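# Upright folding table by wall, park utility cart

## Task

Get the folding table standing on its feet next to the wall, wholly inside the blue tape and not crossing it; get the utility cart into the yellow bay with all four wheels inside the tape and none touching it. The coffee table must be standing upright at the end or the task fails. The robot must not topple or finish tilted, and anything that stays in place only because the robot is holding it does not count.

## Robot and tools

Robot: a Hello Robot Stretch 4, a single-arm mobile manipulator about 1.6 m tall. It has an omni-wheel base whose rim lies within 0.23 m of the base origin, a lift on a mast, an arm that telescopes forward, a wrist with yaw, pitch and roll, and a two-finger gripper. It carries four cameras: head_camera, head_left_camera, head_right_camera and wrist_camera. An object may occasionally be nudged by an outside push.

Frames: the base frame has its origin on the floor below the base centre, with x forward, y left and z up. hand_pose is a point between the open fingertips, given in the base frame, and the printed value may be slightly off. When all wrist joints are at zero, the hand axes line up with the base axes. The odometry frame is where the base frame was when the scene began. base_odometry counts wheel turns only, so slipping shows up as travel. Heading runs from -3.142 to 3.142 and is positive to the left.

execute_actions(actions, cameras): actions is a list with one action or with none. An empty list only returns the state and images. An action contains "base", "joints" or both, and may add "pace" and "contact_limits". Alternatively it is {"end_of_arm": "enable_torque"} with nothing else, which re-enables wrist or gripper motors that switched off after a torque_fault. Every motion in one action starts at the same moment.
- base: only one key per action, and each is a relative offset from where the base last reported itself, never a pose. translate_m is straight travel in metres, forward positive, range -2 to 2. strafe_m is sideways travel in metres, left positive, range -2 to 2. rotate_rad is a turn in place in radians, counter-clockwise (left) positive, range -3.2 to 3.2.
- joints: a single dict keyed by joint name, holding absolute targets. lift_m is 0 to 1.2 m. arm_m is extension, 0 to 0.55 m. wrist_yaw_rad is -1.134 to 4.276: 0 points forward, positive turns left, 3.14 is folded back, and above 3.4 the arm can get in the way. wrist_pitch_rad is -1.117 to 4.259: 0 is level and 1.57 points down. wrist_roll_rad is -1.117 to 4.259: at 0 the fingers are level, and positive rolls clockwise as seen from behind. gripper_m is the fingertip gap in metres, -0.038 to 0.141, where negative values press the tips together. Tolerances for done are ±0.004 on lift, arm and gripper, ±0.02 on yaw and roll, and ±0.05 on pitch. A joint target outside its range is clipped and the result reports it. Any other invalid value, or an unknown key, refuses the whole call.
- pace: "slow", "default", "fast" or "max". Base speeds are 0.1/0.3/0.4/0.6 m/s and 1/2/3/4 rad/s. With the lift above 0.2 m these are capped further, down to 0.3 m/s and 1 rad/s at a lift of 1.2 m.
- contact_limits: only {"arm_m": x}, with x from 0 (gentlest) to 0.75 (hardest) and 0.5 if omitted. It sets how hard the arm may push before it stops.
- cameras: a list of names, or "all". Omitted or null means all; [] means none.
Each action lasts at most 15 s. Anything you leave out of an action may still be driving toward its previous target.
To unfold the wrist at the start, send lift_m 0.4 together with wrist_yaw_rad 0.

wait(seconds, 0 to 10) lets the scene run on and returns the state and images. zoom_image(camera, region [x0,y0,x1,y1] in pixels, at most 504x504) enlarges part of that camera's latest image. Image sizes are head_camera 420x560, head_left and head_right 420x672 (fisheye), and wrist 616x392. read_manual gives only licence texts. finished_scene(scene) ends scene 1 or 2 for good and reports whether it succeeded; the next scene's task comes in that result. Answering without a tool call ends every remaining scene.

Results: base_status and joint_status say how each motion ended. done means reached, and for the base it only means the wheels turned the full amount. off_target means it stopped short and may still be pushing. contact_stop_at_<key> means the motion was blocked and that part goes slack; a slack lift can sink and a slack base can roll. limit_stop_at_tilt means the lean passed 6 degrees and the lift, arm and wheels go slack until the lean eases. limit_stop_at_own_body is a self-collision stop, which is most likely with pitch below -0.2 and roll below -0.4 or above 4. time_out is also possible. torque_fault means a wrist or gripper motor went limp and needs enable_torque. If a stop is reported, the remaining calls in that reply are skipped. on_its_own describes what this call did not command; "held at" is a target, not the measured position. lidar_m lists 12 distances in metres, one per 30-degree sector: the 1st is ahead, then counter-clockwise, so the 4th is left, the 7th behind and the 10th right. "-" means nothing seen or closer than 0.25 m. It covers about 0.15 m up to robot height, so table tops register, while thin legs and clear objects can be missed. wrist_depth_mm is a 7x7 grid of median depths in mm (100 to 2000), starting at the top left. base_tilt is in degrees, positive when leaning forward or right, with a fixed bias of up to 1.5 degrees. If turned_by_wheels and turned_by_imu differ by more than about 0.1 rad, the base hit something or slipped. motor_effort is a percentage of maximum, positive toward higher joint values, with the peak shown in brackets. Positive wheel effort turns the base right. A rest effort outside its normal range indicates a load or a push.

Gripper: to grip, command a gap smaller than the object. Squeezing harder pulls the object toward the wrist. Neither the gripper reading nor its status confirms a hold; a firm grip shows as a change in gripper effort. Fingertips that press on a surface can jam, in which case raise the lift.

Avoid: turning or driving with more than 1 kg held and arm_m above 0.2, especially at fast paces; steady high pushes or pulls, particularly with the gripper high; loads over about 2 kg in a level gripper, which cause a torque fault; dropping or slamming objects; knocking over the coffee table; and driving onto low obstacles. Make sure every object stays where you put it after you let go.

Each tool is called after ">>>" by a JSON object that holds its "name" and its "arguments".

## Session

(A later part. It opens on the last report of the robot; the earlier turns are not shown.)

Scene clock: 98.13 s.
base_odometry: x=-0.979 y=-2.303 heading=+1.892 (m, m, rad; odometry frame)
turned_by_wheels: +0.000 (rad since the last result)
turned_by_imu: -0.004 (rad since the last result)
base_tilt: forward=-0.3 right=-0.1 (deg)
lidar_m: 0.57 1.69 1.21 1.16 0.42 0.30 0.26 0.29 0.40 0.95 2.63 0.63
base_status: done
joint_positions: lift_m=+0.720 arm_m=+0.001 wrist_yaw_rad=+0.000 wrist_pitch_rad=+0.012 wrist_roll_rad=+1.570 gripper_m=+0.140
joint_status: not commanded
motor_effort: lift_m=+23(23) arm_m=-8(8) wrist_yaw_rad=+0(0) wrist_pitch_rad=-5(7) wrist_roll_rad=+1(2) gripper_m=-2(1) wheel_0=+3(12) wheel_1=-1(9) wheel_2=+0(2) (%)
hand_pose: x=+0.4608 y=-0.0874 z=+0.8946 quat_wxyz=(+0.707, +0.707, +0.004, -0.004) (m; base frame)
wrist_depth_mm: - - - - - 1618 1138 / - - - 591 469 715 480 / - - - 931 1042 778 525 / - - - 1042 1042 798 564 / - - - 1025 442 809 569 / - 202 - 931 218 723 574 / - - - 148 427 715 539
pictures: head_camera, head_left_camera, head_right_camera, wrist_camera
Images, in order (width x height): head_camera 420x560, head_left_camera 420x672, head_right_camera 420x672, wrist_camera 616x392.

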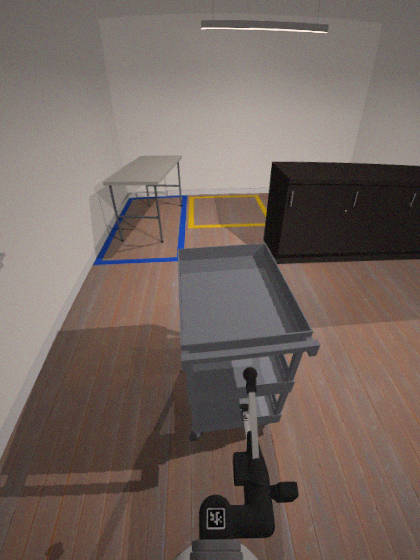

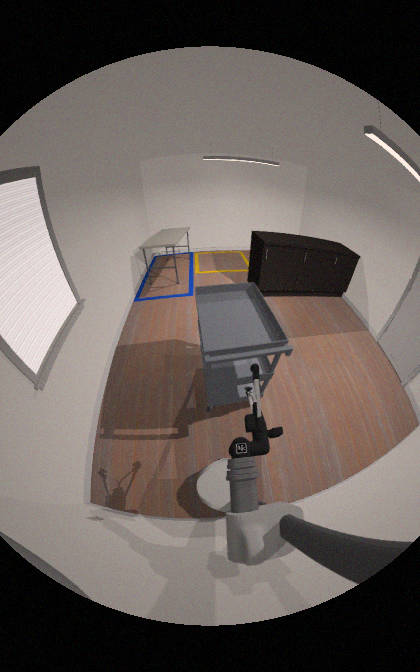

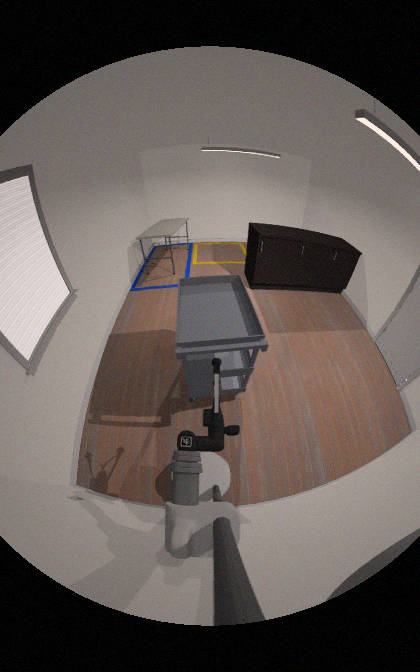

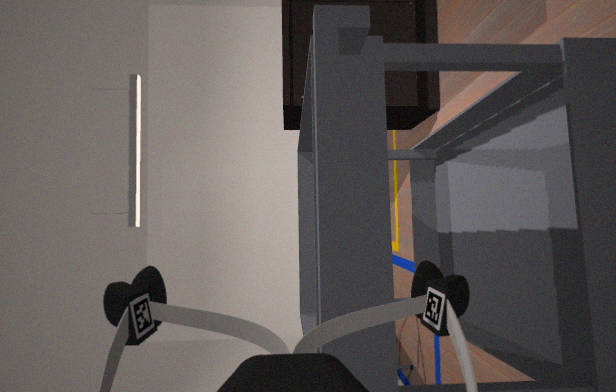

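>>> {"name": "execute_actions", "arguments": {"actions": [{"joints":{"lift_m":0.69,"arm_m":0.14}}], "cameras": []}}

>>> {"name": "execute_actions", "arguments": {"actions": [{"joints":{"gripper_m":-0.03}}], "cameras": ["wrist_camera"]}}

>>> {"name": "execute_actions", "arguments": {"actions": [{"base":{"translate_m":0.8}}], "cameras": ["head_camera"]}}

Scene clock: 99.77 s.
base_odometry: x=-0.979 y=-2.303 heading=+1.892 (m, m, rad; odometry frame)
turned_by_wheels: +0.000 (rad since the last result)
turned_by_imu: -0.001 (rad since the last result)
base_tilt: forward=-0.4 right=+0.1 (deg)
lidar_m: 0.55 1.69 1.20 1.15 0.42 0.29 0.27 0.28 0.39 0.95 2.62 0.60
base_status: not commanded
joint_positions: lift_m=+0.690 arm_m=+0.139 wrist_yaw_rad=+0.000 wrist_pitch_rad=+0.012 wrist_roll_rad=+1.570 gripper_m=+0.140
joint_status: all done
motor_effort: lift_m=+18(22) arm_m=+8(9) wrist_yaw_rad=-1(0) wrist_pitch_rad=-2(6) wrist_roll_rad=+0(3) gripper_m=+1(2) wheel_0=+3(3) wheel_1=-1(1) wheel_2=+0(0) (%)
hand_pose: x=+0.5979 y=-0.0874 z=+0.8650 quat_wxyz=(+0.707, +0.707, +0.004, -0.004) (m; base frame)
wrist_depth_mm: - - - 315 334 1430 442 / - - - 310 1983 1499 517 / - - - 304 310 732 535 / - - - 301 304 750 530 / - - - 296 301 750 535 / - 203 - 232 218 668 535 / - - - 149 293 668 530
pictures: none
No camera images: the call's "cameras" was empty. Leave "cameras" out to get every camera's image.

Scene clock: 102.33 s.
base_odometry: x=-0.979 y=-2.303 heading=+1.892 (m, m, rad; odometry frame)
turned_by_wheels: +0.000 (rad since the last result)
turned_by_imu: -0.001 (rad since the last result)
base_tilt: forward=-0.4 right=-0.1 (deg)
lidar_m: 0.56 1.67 1.20 1.14 0.43 0.30 0.27 0.29 0.37 0.95 2.62 0.63
base_status: not commanded
joint_positions: lift_m=+0.690 arm_m=+0.139 wrist_yaw_rad=+0.002 wrist_pitch_rad=+0.021 wrist_roll_rad=+1.570 gripper_m=-0.029
joint_status: all done
on_its_own: wrist_pitch_rad is at rest, and its effort (-30) is outside its rest range (-23 to +23)
motor_effort: lift_m=+21(21) arm_m=+6(9) wrist_yaw_rad=-7(7) wrist_pitch_rad=-30(34) wrist_roll_rad=+1(3) gripper_m=-26(24) wheel_0=+3(3) wheel_1=-1(0) wheel_2=+0(0) (%)
hand_pose: x=+0.5984 y=-0.0868 z=+0.8621 quat_wxyz=(+0.707, +0.707, +0.008, -0.007) (m; base frame)
wrist_depth_mm: - - - 312 332 1430 427 / - - - 304 1983 676 500 / - - - 301 904 723 512 / - - - 293 917 723 517 / - - - 289 917 723 521 / - - 187 226 185 715 521 / - - - 224 286 574 521
pictures: wrist_camera
Images, in order (width x height): wrist_camera 616x392.

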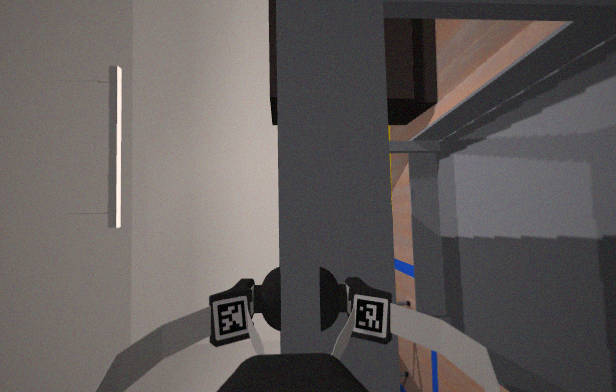

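Scene clock: 106.47 s.
base_odometry: x=-1.231 y=-1.544 heading=+1.892 (m, m, rad; odometry frame)
turned_by_wheels: +0.000 (rad since the last result)
turned_by_imu: -0.007 (rad since the last result)
base_tilt: forward=-0.2 right=+0.0 (deg)
lidar_m: 0.55 1.83 1.23 1.15 1.20 1.14 1.06 1.11 1.44 2.49 2.15 0.63
base_status: done
joint_positions: lift_m=+0.690 arm_m=+0.139 wrist_yaw_rad=-0.002 wrist_pitch_rad=+0.020 wrist_roll_rad=+1.570 gripper_m=-0.029
joint_status: not commanded
on_its_own: wrist_pitch_rad is at rest, and its effort (-28) is outside its rest range (-23 to +23)
motor_effort: lift_m=+21(21) arm_m=+6(6) wrist_yaw_rad=+6(15) wrist_pitch_rad=-28(33) wrist_roll_rad=+1(3) gripper_m=-23(26) wheel_0=+2(9) wheel_1=+1(9) wheel_2=-2(17) (%)
hand_pose: x=+0.5980 y=-0.0881 z=+0.8624 quat_wxyz=(+0.707, +0.707, +0.006, -0.008) (m; base frame)
wrist_depth_mm: - - - 325 349 357 362 / - - - 317 1430 1397 500 / - - - 309 904 691 517 / - - - 300 917 723 521 / - - - 235 917 723 517 / - - 188 225 185 723 512 / - - - 221 282 615 521
pictures: head_camera
Images, in order (width x height): head_camera 420x560.

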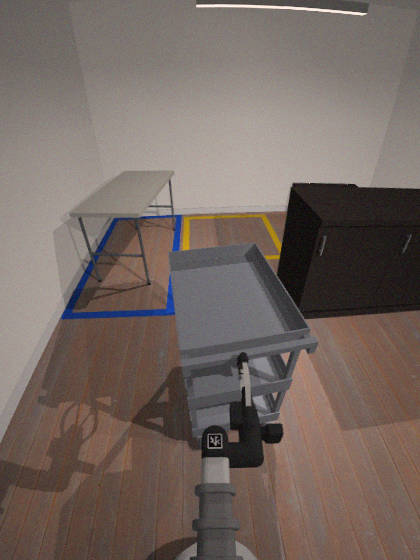

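Veers left; swing the rear left.

>>> {"name": "execute_actions", "arguments": {"actions": [{"base":{"strafe_m":0.15},"joints":{"lift_m":0.68},"pace":"slow"}], "cameras": ["head_camera"]}}

>>> {"name": "execute_actions", "arguments": {"actions": [{"base":{"translate_m":0.6}}], "cameras": ["head_camera"]}}

Scene clock: 109.23 s.
base_odometry: x=-1.373 y=-1.591 heading=+1.892 (m, m, rad; odometry frame)
turned_by_wheels: +0.000 (rad since the last result)
turned_by_imu: -0.001 (rad since the last result)
base_tilt: forward=-0.4 right=+0.0 (deg)
lidar_m: 0.58 1.62 1.07 1.00 1.05 1.14 1.07 1.11 1.49 2.67 2.16 0.60
base_status: done
joint_positions: lift_m=+0.680 arm_m=+0.139 wrist_yaw_rad=-0.002 wrist_pitch_rad=+0.013 wrist_roll_rad=+1.570 gripper_m=-0.029
joint_status: all done
motor_effort: lift_m=+17(21) arm_m=+7(6) wrist_yaw_rad=+5(20) wrist_pitch_rad=-10(29) wrist_roll_rad=+1(3) gripper_m=-25(26) wheel_0=-5(11) wheel_1=+1(5) wheel_2=+0(1) (%)
hand_pose: x=+0.5981 y=-0.0879 z=+0.8546 quat_wxyz=(+0.707, +0.707, +0.004, -0.005) (m; base frame)
wrist_depth_mm: - - - 222 1229 1366 484 / - - - 224 878 699 517 / - - - 225 891 715 512 / - - - 287 904 723 517 / - - - 289 878 723 512 / - - 199 227 184 683 517 / - 160 - 230 297 1397 484
pictures: head_camera
Images, in order (width x height): head_camera 420x560.

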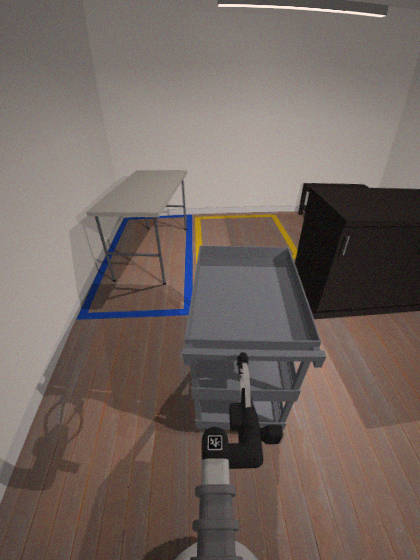

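Scene clock: 112.73 s.
base_odometry: x=-1.563 y=-1.022 heading=+1.892 (m, m, rad; odometry frame)
turned_by_wheels: +0.001 (rad since the last result)
turned_by_imu: -0.002 (rad since the last result)
base_tilt: forward=-0.4 right=+0.1 (deg)
lidar_m: 0.58 1.44 1.15 1.05 1.07 1.49 1.67 1.74 2.27 2.64 1.25 0.57
base_status: done
joint_positions: lift_m=+0.680 arm_m=+0.139 wrist_yaw_rad=+0.003 wrist_pitch_rad=+0.013 wrist_roll_rad=+1.570 gripper_m=-0.029
joint_status: not commanded
motor_effort: lift_m=+18(18) arm_m=+6(6) wrist_yaw_rad=-8(10) wrist_pitch_rad=-9(7) wrist_roll_rad=+2(3) gripper_m=-24(25) wheel_0=+5(12) wheel_1=+2(8) wheel_2=+0(15) (%)
hand_pose: x=+0.5985 y=-0.0867 z=+0.8546 quat_wxyz=(+0.707, +0.707, +0.006, -0.004) (m; base frame)
wrist_depth_mm: - - - 220 - 1661 477 / - - - 220 854 723 512 / - - - 222 904 723 517 / - - - 285 891 723 512 / - - - 287 904 732 517 / - - 200 228 185 683 517 / - 154 - 230 300 1366 488
pictures: head_camera
Images, in order (width x height): head_camera 420x560.

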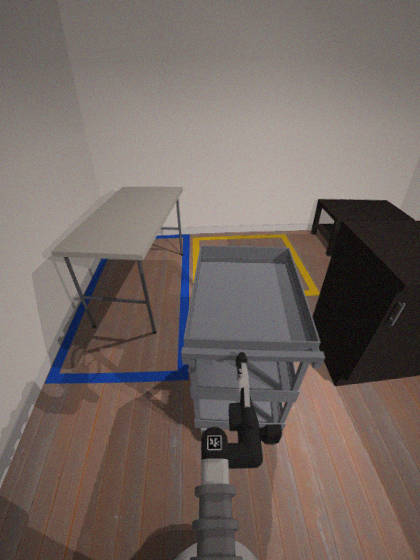

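>>> {"name": "execute_actions", "arguments": {"actions": [{"base":{"translate_m":1.4}}], "cameras": ["head_camera","head_left_camera"]}}

Scene clock: 119.73 s.
base_odometry: x=-2.006 y=+0.306 heading=+1.893 (m, m, rad; odometry frame)
turned_by_wheels: +0.000 (rad since the last result)
turned_by_imu: -0.006 (rad since the last result)
base_tilt: forward=-0.3 right=-0.1 (deg)
lidar_m: 0.59 0.52 0.38 0.38 1.18 1.59 3.13 3.19 0.79 0.73 1.67 0.58
base_status: done
joint_positions: lift_m=+0.680 arm_m=+0.139 wrist_yaw_rad=+0.001 wrist_pitch_rad=+0.013 wrist_roll_rad=+1.570 gripper_m=-0.029
joint_status: not commanded
motor_effort: lift_m=+18(18) arm_m=+6(7) wrist_yaw_rad=-4(8) wrist_pitch_rad=-9(9) wrist_roll_rad=+2(2) gripper_m=-23(25) wheel_0=+5(11) wheel_1=+3(9) wheel_2=-2(14) (%)
hand_pose: x=+0.5983 y=-0.0871 z=+0.8546 quat_wxyz=(+0.707, +0.707, +0.005, -0.004) (m; base frame)
wrist_depth_mm: 1281 1308 1308 218 1308 1397 473 / 1281 1281 1308 220 854 668 512 / 1229 1281 1281 223 904 723 512 / 1281 1281 1308 285 904 723 521 / 1229 1255 1281 286 904 723 508 / 1205 1255 200 228 185 683 521 / 1205 155 1229 230 298 1281 488
pictures: head_camera, head_left_camera
Images, in order (width x height): head_camera 420x560, head_left_camera 420x672.

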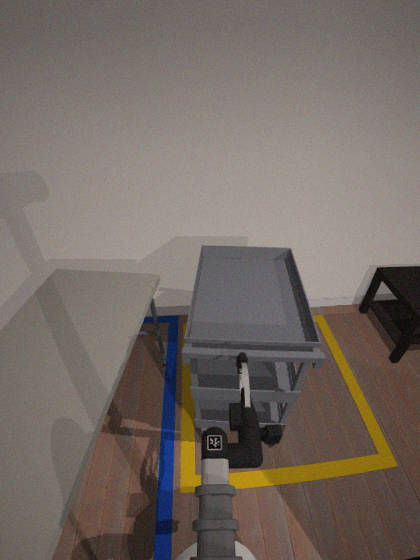

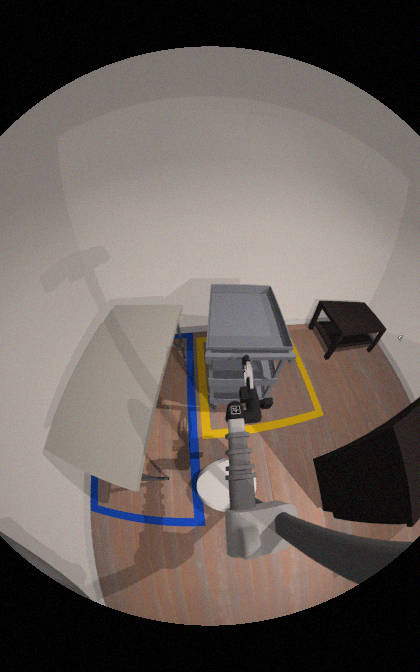

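>>> {"name": "execute_actions", "arguments": {"actions": [{"base":{"strafe_m":-0.12},"pace":"slow"}], "cameras": []}}

>>> {"name": "execute_actions", "arguments": {"actions": [{"joints":{"gripper_m":0.1}}], "cameras": []}}

>>> {"name": "execute_actions", "arguments": {"actions": [{"joints":{"arm_m":0}}], "cameras": []}}

>>> {"name": "execute_actions", "arguments": {"actions": [{"base":{"strafe_m":0.27},"joints":{"lift_m":0.3,"wrist_roll_rad":0,"wrist_yaw_rad":0.4,"gripper_m":0.0}}]}}

Scene clock: 122.40 s.
base_odometry: x=-1.893 y=+0.344 heading=+1.893 (m, m, rad; odometry frame)
turned_by_wheels: +0.000 (rad since the last result)
turned_by_imu: -0.001 (rad since the last result)
base_tilt: forward=-0.5 right=+0.0 (deg)
lidar_m: 0.56 0.65 0.52 0.51 1.31 1.76 3.12 3.17 0.67 0.61 1.59 0.63
base_status: done
joint_positions: lift_m=+0.680 arm_m=+0.139 wrist_yaw_rad=+0.005 wrist_pitch_rad=+0.013 wrist_roll_rad=+1.570 gripper_m=-0.029
joint_status: not commanded
on_its_own: wrist_yaw_rad is at rest, and its effort (-16) is outside its rest range (-13 to +13)
motor_effort: lift_m=+18(18) arm_m=+6(6) wrist_yaw_rad=-16(21) wrist_pitch_rad=-10(10) wrist_roll_rad=+2(1) gripper_m=-23(24) wheel_0=+7(11) wheel_1=-1(6) wheel_2=+0(2) (%)
hand_pose: x=+0.5987 y=-0.0859 z=+0.8546 quat_wxyz=(+0.707, +0.707, +0.007, -0.003) (m; base frame)
wrist_depth_mm: 1281 1308 1336 307 347 1366 427 / 1308 1281 1308 245 1366 676 504 / 1281 1281 1308 300 904 723 512 / 1229 1281 1308 296 917 732 512 / 1281 1281 1281 291 891 732 517 / 1255 1229 201 225 186 732 521 / 1229 154 1281 225 286 615 521
pictures: none
No camera images: the call's "cameras" was empty. Leave "cameras" out to get every camera's image.

Scene clock: 124.40 s.
base_odometry: x=-1.892 y=+0.344 heading=+1.893 (m, m, rad; odometry frame)
turned_by_wheels: +0.000 (rad since the last result)
turned_by_imu: -0.001 (rad since the last result)
base_tilt: forward=-0.3 right=+0.0 (deg)
lidar_m: 0.58 0.66 0.51 0.50 1.30 1.75 3.12 3.16 0.65 0.61 1.59 0.64
base_status: not commanded
joint_positions: lift_m=+0.680 arm_m=+0.139 wrist_yaw_rad=+0.000 wrist_pitch_rad=+0.012 wrist_roll_rad=+1.570 gripper_m=+0.100
joint_status: all done
motor_effort: lift_m=+18(18) arm_m=+6(6) wrist_yaw_rad=+1(17) wrist_pitch_rad=-5(12) wrist_roll_rad=+0(0) gripper_m=+1(25) wheel_0=+5(6) wheel_1=-1(1) wheel_2=+0(0) (%)
hand_pose: x=+0.5982 y=-0.0875 z=+0.8549 quat_wxyz=(+0.707, +0.707, +0.004, -0.004) (m; base frame)
wrist_depth_mm: 1308 1308 1336 324 347 1336 439 / 1308 1308 1281 317 1366 1366 508 / 1255 1308 1308 310 917 715 517 / 1255 1281 1281 306 917 723 517 / 1255 1255 1308 298 917 723 517 / 1255 1229 1308 238 202 732 521 / 1205 1255 1255 149 1281 640 525
pictures: none
No camera images: the call's "cameras" was empty. Leave "cameras" out to get every camera's image.

Scene clock: 125.87 s.
base_odometry: x=-1.892 y=+0.344 heading=+1.893 (m, m, rad; odometry frame)
turned_by_wheels: +0.000 (rad since the last result)
turned_by_imu: -0.001 (rad since the last result)
base_tilt: forward=-0.4 right=+0.0 (deg)
lidar_m: 0.57 0.67 0.51 0.50 1.32 1.73 3.13 3.18 0.67 0.62 1.60 0.63
base_status: not commanded
joint_positions: lift_m=+0.680 arm_m=+0.001 wrist_yaw_rad=+0.000 wrist_pitch_rad=+0.012 wrist_roll_rad=+1.570 gripper_m=+0.100
joint_status: all done
motor_effort: lift_m=+18(18) arm_m=-8(9) wrist_yaw_rad=-1(0) wrist_pitch_rad=-7(7) wrist_roll_rad=+2(3) gripper_m=-1(1) wheel_0=+5(5) wheel_1=-2(1) wheel_2=+0(0) (%)
hand_pose: x=+0.4609 y=-0.0874 z=+0.8550 quat_wxyz=(+0.707, +0.707, +0.004, -0.004) (m; base frame)
wrist_depth_mm: 1397 1464 1464 466 1499 1537 1078 / 1430 1430 1464 462 1499 603 480 / 1430 1430 1430 449 1464 723 469 / 1397 1430 1397 442 1430 732 462 / 1397 1397 1430 433 1042 741 455 / 1397 1366 1397 424 202 741 445 / 1366 1336 1397 149 1430 609 439
pictures: none
No camera images: the call's "cameras" was empty. Leave "cameras" out to get every camera's image.

Scene clock: 128.40 s.
base_odometry: x=-2.149 y=+0.258 heading=+1.893 (m, m, rad; odometry frame)
turned_by_wheels: +0.000 (rad since the last result)
turned_by_imu: +0.000 (rad since the last result)
base_tilt: forward=-0.6 right=+0.0 (deg)
lidar_m: 0.65 0.34 0.25 0.25 1.04 1.37 3.14 3.18 0.94 0.88 1.78 0.58
base_status: done
joint_positions: lift_m=+0.300 arm_m=+0.001 wrist_yaw_rad=+0.400 wrist_pitch_rad=+0.012 wrist_roll_rad=+0.000 gripper_m=+0.000
joint_status: all done
motor_effort: lift_m=+17(15) arm_m=-8(8) wrist_yaw_rad=+0(4) wrist_pitch_rad=-6(4) wrist_roll_rad=-1(5) gripper_m=-4(4) wheel_0=+0(8) wheel_1=+1(10) wheel_2=+0(1) (%)
hand_pose: x=+0.4721 y=+0.0318 z=+0.4750 quat_wxyz=(+0.980, -0.001, +0.006, +0.199) (m; base frame)
wrist_depth_mm: 379 382 462 1430 1366 647 488 / 569 574 585 732 1308 866 699 / 1098 1366 1160 1397 1336 1255 1229 / 1160 1537 1576 1464 1366 891 349 / 1138 1499 1537 1430 1366 1255 351 / 1182 1499 193 197 1366 1255 866 / 1098 1098 1098 917 1025 831 741
pictures: head_camera, head_left_camera, head_right_camera, wrist_camera
Images, in order (width x height): head_camera 420x560, head_left_camera 420x672, head_right_camera 420x672, wrist_camera 616x392.

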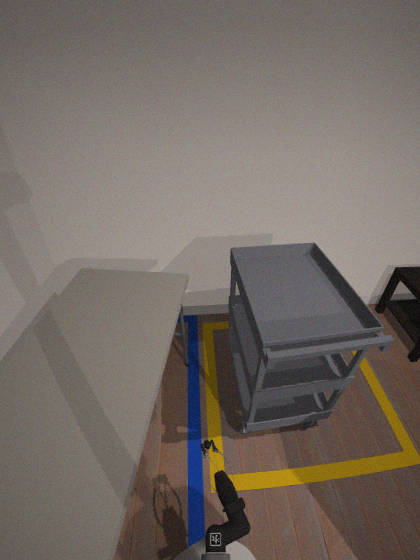

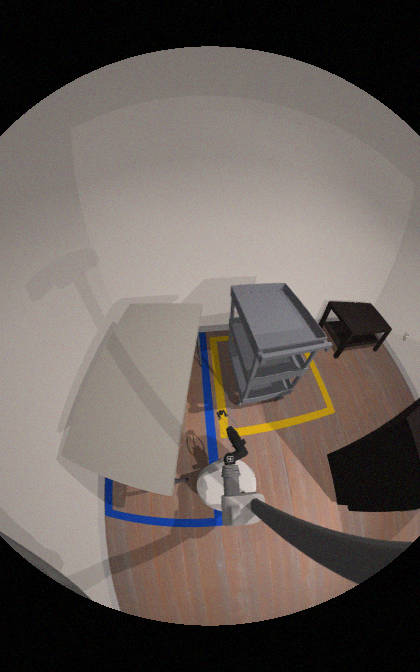

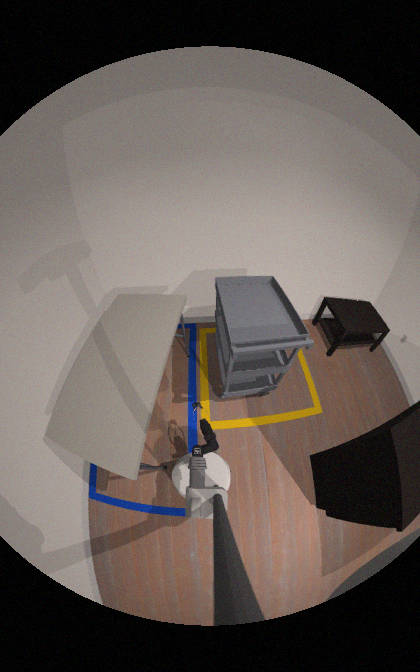

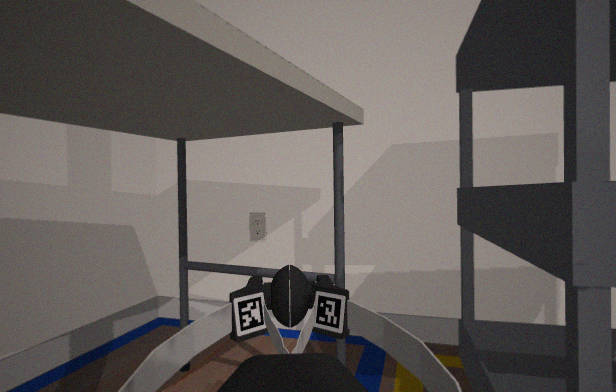

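>>> {"name": "execute_actions", "arguments": {"actions": [{"base":{"translate_m":0.33}}], "cameras": []}}

>>> {"name": "execute_actions", "arguments": {"actions": [{"base":{"strafe_m":0.06},"joints":{"arm_m":0.38},"pace":"slow"}], "cameras": ["wrist_camera"]}}

>>> {"name": "execute_actions", "arguments": {"actions": [{"base":{"strafe_m":0.18},"pace":"slow"}]}}

Scene clock: 132.33 s.
base_odometry: x=-2.253 y=+0.571 heading=+1.893 (m, m, rad; odometry frame)
turned_by_wheels: +0.000 (rad since the last result)
turned_by_imu: -0.003 (rad since the last result)
base_tilt: forward=-0.5 right=+0.1 (deg)
lidar_m: 0.54 0.28 0.25 0.25 0.25 0.37 3.48 3.54 0.94 0.96 0.37 0.29
base_status: done
joint_positions: lift_m=+0.300 arm_m=+0.001 wrist_yaw_rad=+0.400 wrist_pitch_rad=+0.012 wrist_roll_rad=+0.000 gripper_m=+0.000
joint_status: not commanded
motor_effort: lift_m=+18(18) arm_m=-8(8) wrist_yaw_rad=-1(1) wrist_pitch_rad=-3(4) wrist_roll_rad=+1(0) gripper_m=-6(4) wheel_0=+2(8) wheel_1=+1(5) wheel_2=-1(12) (%)
hand_pose: x=+0.4721 y=+0.0318 z=+0.4750 quat_wxyz=(+0.980, -0.001, +0.006, +0.199) (m; base frame)
wrist_depth_mm: 379 379 410 1098 1008 569 559 / 564 574 580 647 1025 946 917 / 1160 1255 1205 1098 1025 960 931 / 1160 1281 1205 1118 1042 549 281 / 1138 1308 1182 1118 1025 564 260 / 1118 1281 193 198 1042 946 307 / 1078 1118 1098 1078 1008 960 917
pictures: none
No camera images: the call's "cameras" was empty. Leave "cameras" out to get every camera's image.

Scene clock: 137.40 s.
base_odometry: x=-2.310 y=+0.552 heading=+1.893 (m, m, rad; odometry frame)
turned_by_wheels: +0.000 (rad since the last result)
turned_by_imu: -0.002 (rad since the last result)
base_tilt: forward=-0.4 right=+0.0 (deg)
lidar_m: 0.44 0.25 0.25 0.25 0.25 0.26 3.30 3.54 1.00 1.01 0.35 0.33
base_status: done
joint_positions: lift_m=+0.300 arm_m=+0.378 wrist_yaw_rad=+0.400 wrist_pitch_rad=+0.012 wrist_roll_rad=+0.000 gripper_m=+0.000
joint_status: all done
motor_effort: lift_m=+18(17) arm_m=+9(9) wrist_yaw_rad=+0(0) wrist_pitch_rad=-4(5) wrist_roll_rad=+1(1) gripper_m=-5(5) wheel_0=-4(9) wheel_1=+3(7) wheel_2=+0(1) (%)
hand_pose: x=+0.8491 y=+0.0318 z=+0.4750 quat_wxyz=(+0.980, -0.001, +0.006, +0.199) (m; base frame)
wrist_depth_mm: 866 798 750 715 661 627 597 / 891 788 759 707 668 615 591 / 891 233 768 707 668 627 591 / 904 231 759 715 668 627 597 / 904 229 768 715 676 627 591 / 904 229 193 197 668 634 597 / 891 223 759 699 676 627 597
pictures: wrist_camera
Images, in order (width x height): wrist_camera 616x392.

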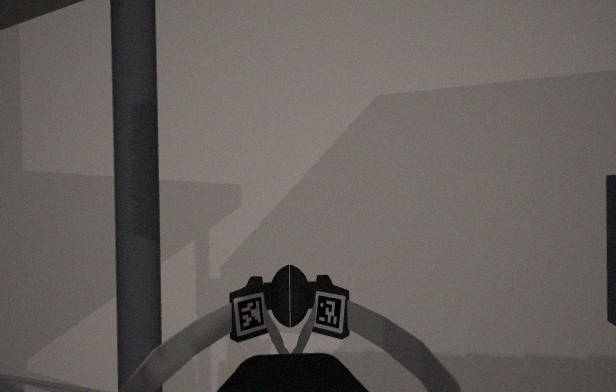

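Scene clock: 140.33 s.
base_odometry: x=-2.480 y=+0.496 heading=+1.892 (m, m, rad; odometry frame)
turned_by_wheels: -0.002 (rad since the last result)
turned_by_imu: -0.004 (rad since the last result)
base_tilt: forward=-0.4 right=+0.0 (deg)
lidar_m: 0.25 0.25 0.25 0.25 0.25 0.25 0.25 3.54 1.18 1.16 0.47 0.56
base_status: done
joint_positions: lift_m=+0.300 arm_m=+0.379 wrist_yaw_rad=+0.390 wrist_pitch_rad=+0.012 wrist_roll_rad=+0.000 gripper_m=+0.000
joint_status: not commanded
on_its_own: wrist_yaw_rad is at rest, and its effort (+27) is outside its rest range (-13 to +13)
motor_effort: lift_m=+18(18) arm_m=+7(9) wrist_yaw_rad=+27(40) wrist_pitch_rad=-5(6) wrist_roll_rad=+0(1) gripper_m=-8(6) wheel_0=-13(18) wheel_1=-2(7) wheel_2=-5(4) (%)
hand_pose: x=+0.8497 y=+0.0289 z=+0.4750 quat_wxyz=(+0.981, -0.001, +0.006, +0.194) (m; base frame)
wrist_depth_mm: 878 798 201 699 654 615 591 / 866 798 200 691 654 621 591 / 854 788 200 691 654 627 591 / 854 798 202 707 661 621 591 / 854 798 203 707 668 627 591 / 891 798 196 197 654 627 591 / 878 798 196 415 654 615 597
pictures: head_camera, head_left_camera, head_right_camera, wrist_camera
Images, in order (width x height): head_camera 420x560, head_left_camera 420x672, head_right_camera 420x672, wrist_camera 616x392.

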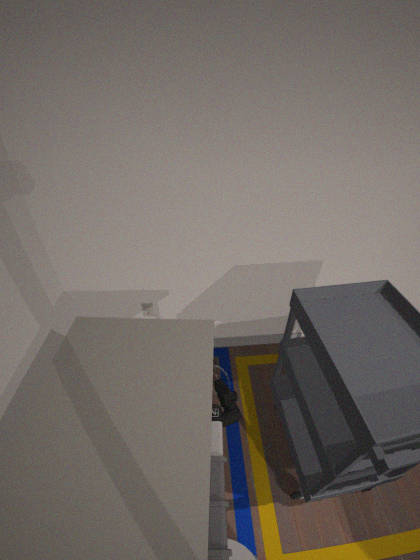

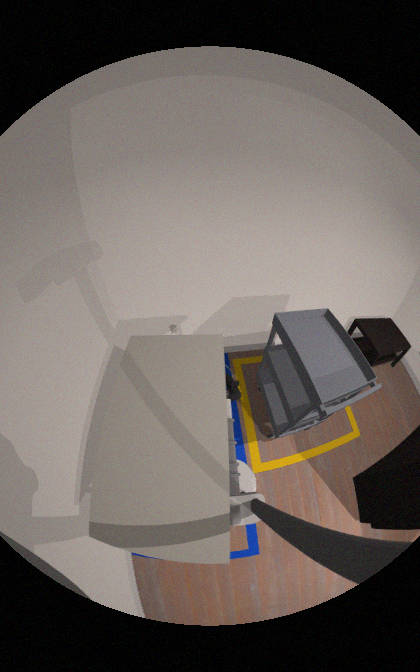

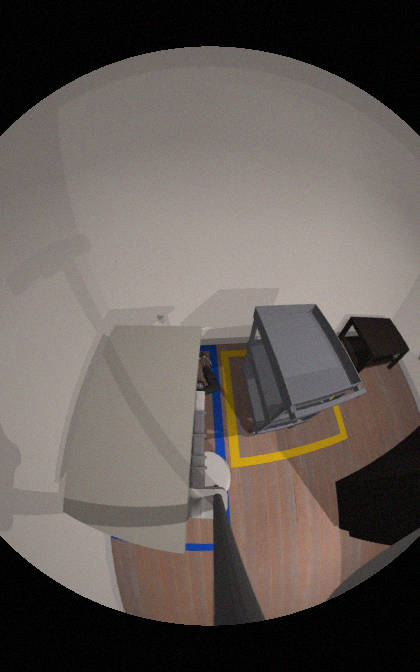

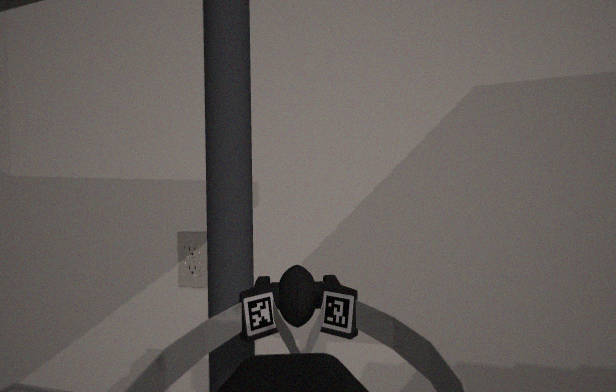

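>>> {"name": "execute_actions", "arguments": {"actions": [{"base":{"strafe_m":0.04},"pace":"slow"}], "cameras": []}}

>>> {"name": "execute_actions", "arguments": {"actions": [{"base":{"strafe_m":-0.12}}], "cameras": []}}

>>> {"name": "finished_scene", "arguments": {"scene": 1}}

Scene clock: 141.93 s.
base_odometry: x=-2.518 y=+0.483 heading=+1.890 (m, m, rad; odometry frame)
turned_by_wheels: -0.001 (rad since the last result)
turned_by_imu: -0.002 (rad since the last result)
base_tilt: forward=-0.4 right=-0.1 (deg)
lidar_m: 0.25 0.25 0.25 0.25 0.25 0.25 0.25 3.55 1.23 1.18 0.51 0.59
base_status: done
joint_positions: lift_m=+0.300 arm_m=+0.379 wrist_yaw_rad=+0.391 wrist_pitch_rad=+0.012 wrist_roll_rad=+0.000 gripper_m=+0.000
joint_status: not commanded
on_its_own: wrist_yaw_rad is at rest, and its effort (+25) is outside its rest range (-13 to +13)
motor_effort: lift_m=+18(18) arm_m=+6(7) wrist_yaw_rad=+25(30) wrist_pitch_rad=-6(6) wrist_roll_rad=-1(1) gripper_m=-5(7) wheel_0=-12(18) wheel_1=-2(3) wheel_2=-3(3) (%)
hand_pose: x=+0.8497 y=+0.0291 z=+0.4750 quat_wxyz=(+0.981, -0.001, +0.006, +0.194) (m; base frame)
wrist_depth_mm: 842 788 200 691 654 621 585 / 854 798 200 699 647 621 580 / 854 798 200 699 647 615 591 / 842 809 200 691 661 621 585 / 842 809 202 691 668 621 591 / 866 809 196 196 647 621 597 / 866 809 196 415 661 621 597
pictures: none
No camera images: the call's "cameras" was empty. Leave "cameras" out to get every camera's image.

Scene clock: 143.50 s.
base_odometry: x=-2.404 y=+0.521 heading=+1.890 (m, m, rad; odometry frame)
turned_by_wheels: +0.000 (rad since the last result)
turned_by_imu: -0.001 (rad since the last result)
base_tilt: forward=-0.5 right=+0.1 (deg)
lidar_m: 0.50 0.25 0.25 0.25 0.25 0.25 2.89 3.52 1.11 1.09 0.40 0.46
base_status: done
joint_positions: lift_m=+0.300 arm_m=+0.379 wrist_yaw_rad=+0.400 wrist_pitch_rad=+0.012 wrist_roll_rad=+0.000 gripper_m=+0.000
joint_status: not commanded
motor_effort: lift_m=+18(18) arm_m=+7(7) wrist_yaw_rad=+0(26) wrist_pitch_rad=-9(5) wrist_roll_rad=-2(1) gripper_m=-4(6) wheel_0=+3(12) wheel_1=-1(11) wheel_2=-1(2) (%)
hand_pose: x=+0.8495 y=+0.0318 z=+0.4750 quat_wxyz=(+0.980, -0.001, +0.006, +0.199) (m; base frame)
wrist_depth_mm: 878 798 759 699 661 621 591 / 891 820 759 707 661 621 585 / 891 798 759 707 676 627 591 / 878 809 750 707 668 621 591 / 878 820 759 699 661 621 597 / 891 820 193 197 647 627 591 / 891 242 750 699 661 627 591
pictures: none
No camera images: the call's "cameras" was empty. Leave "cameras" out to get every camera's image.

The scene is finished: the task was done.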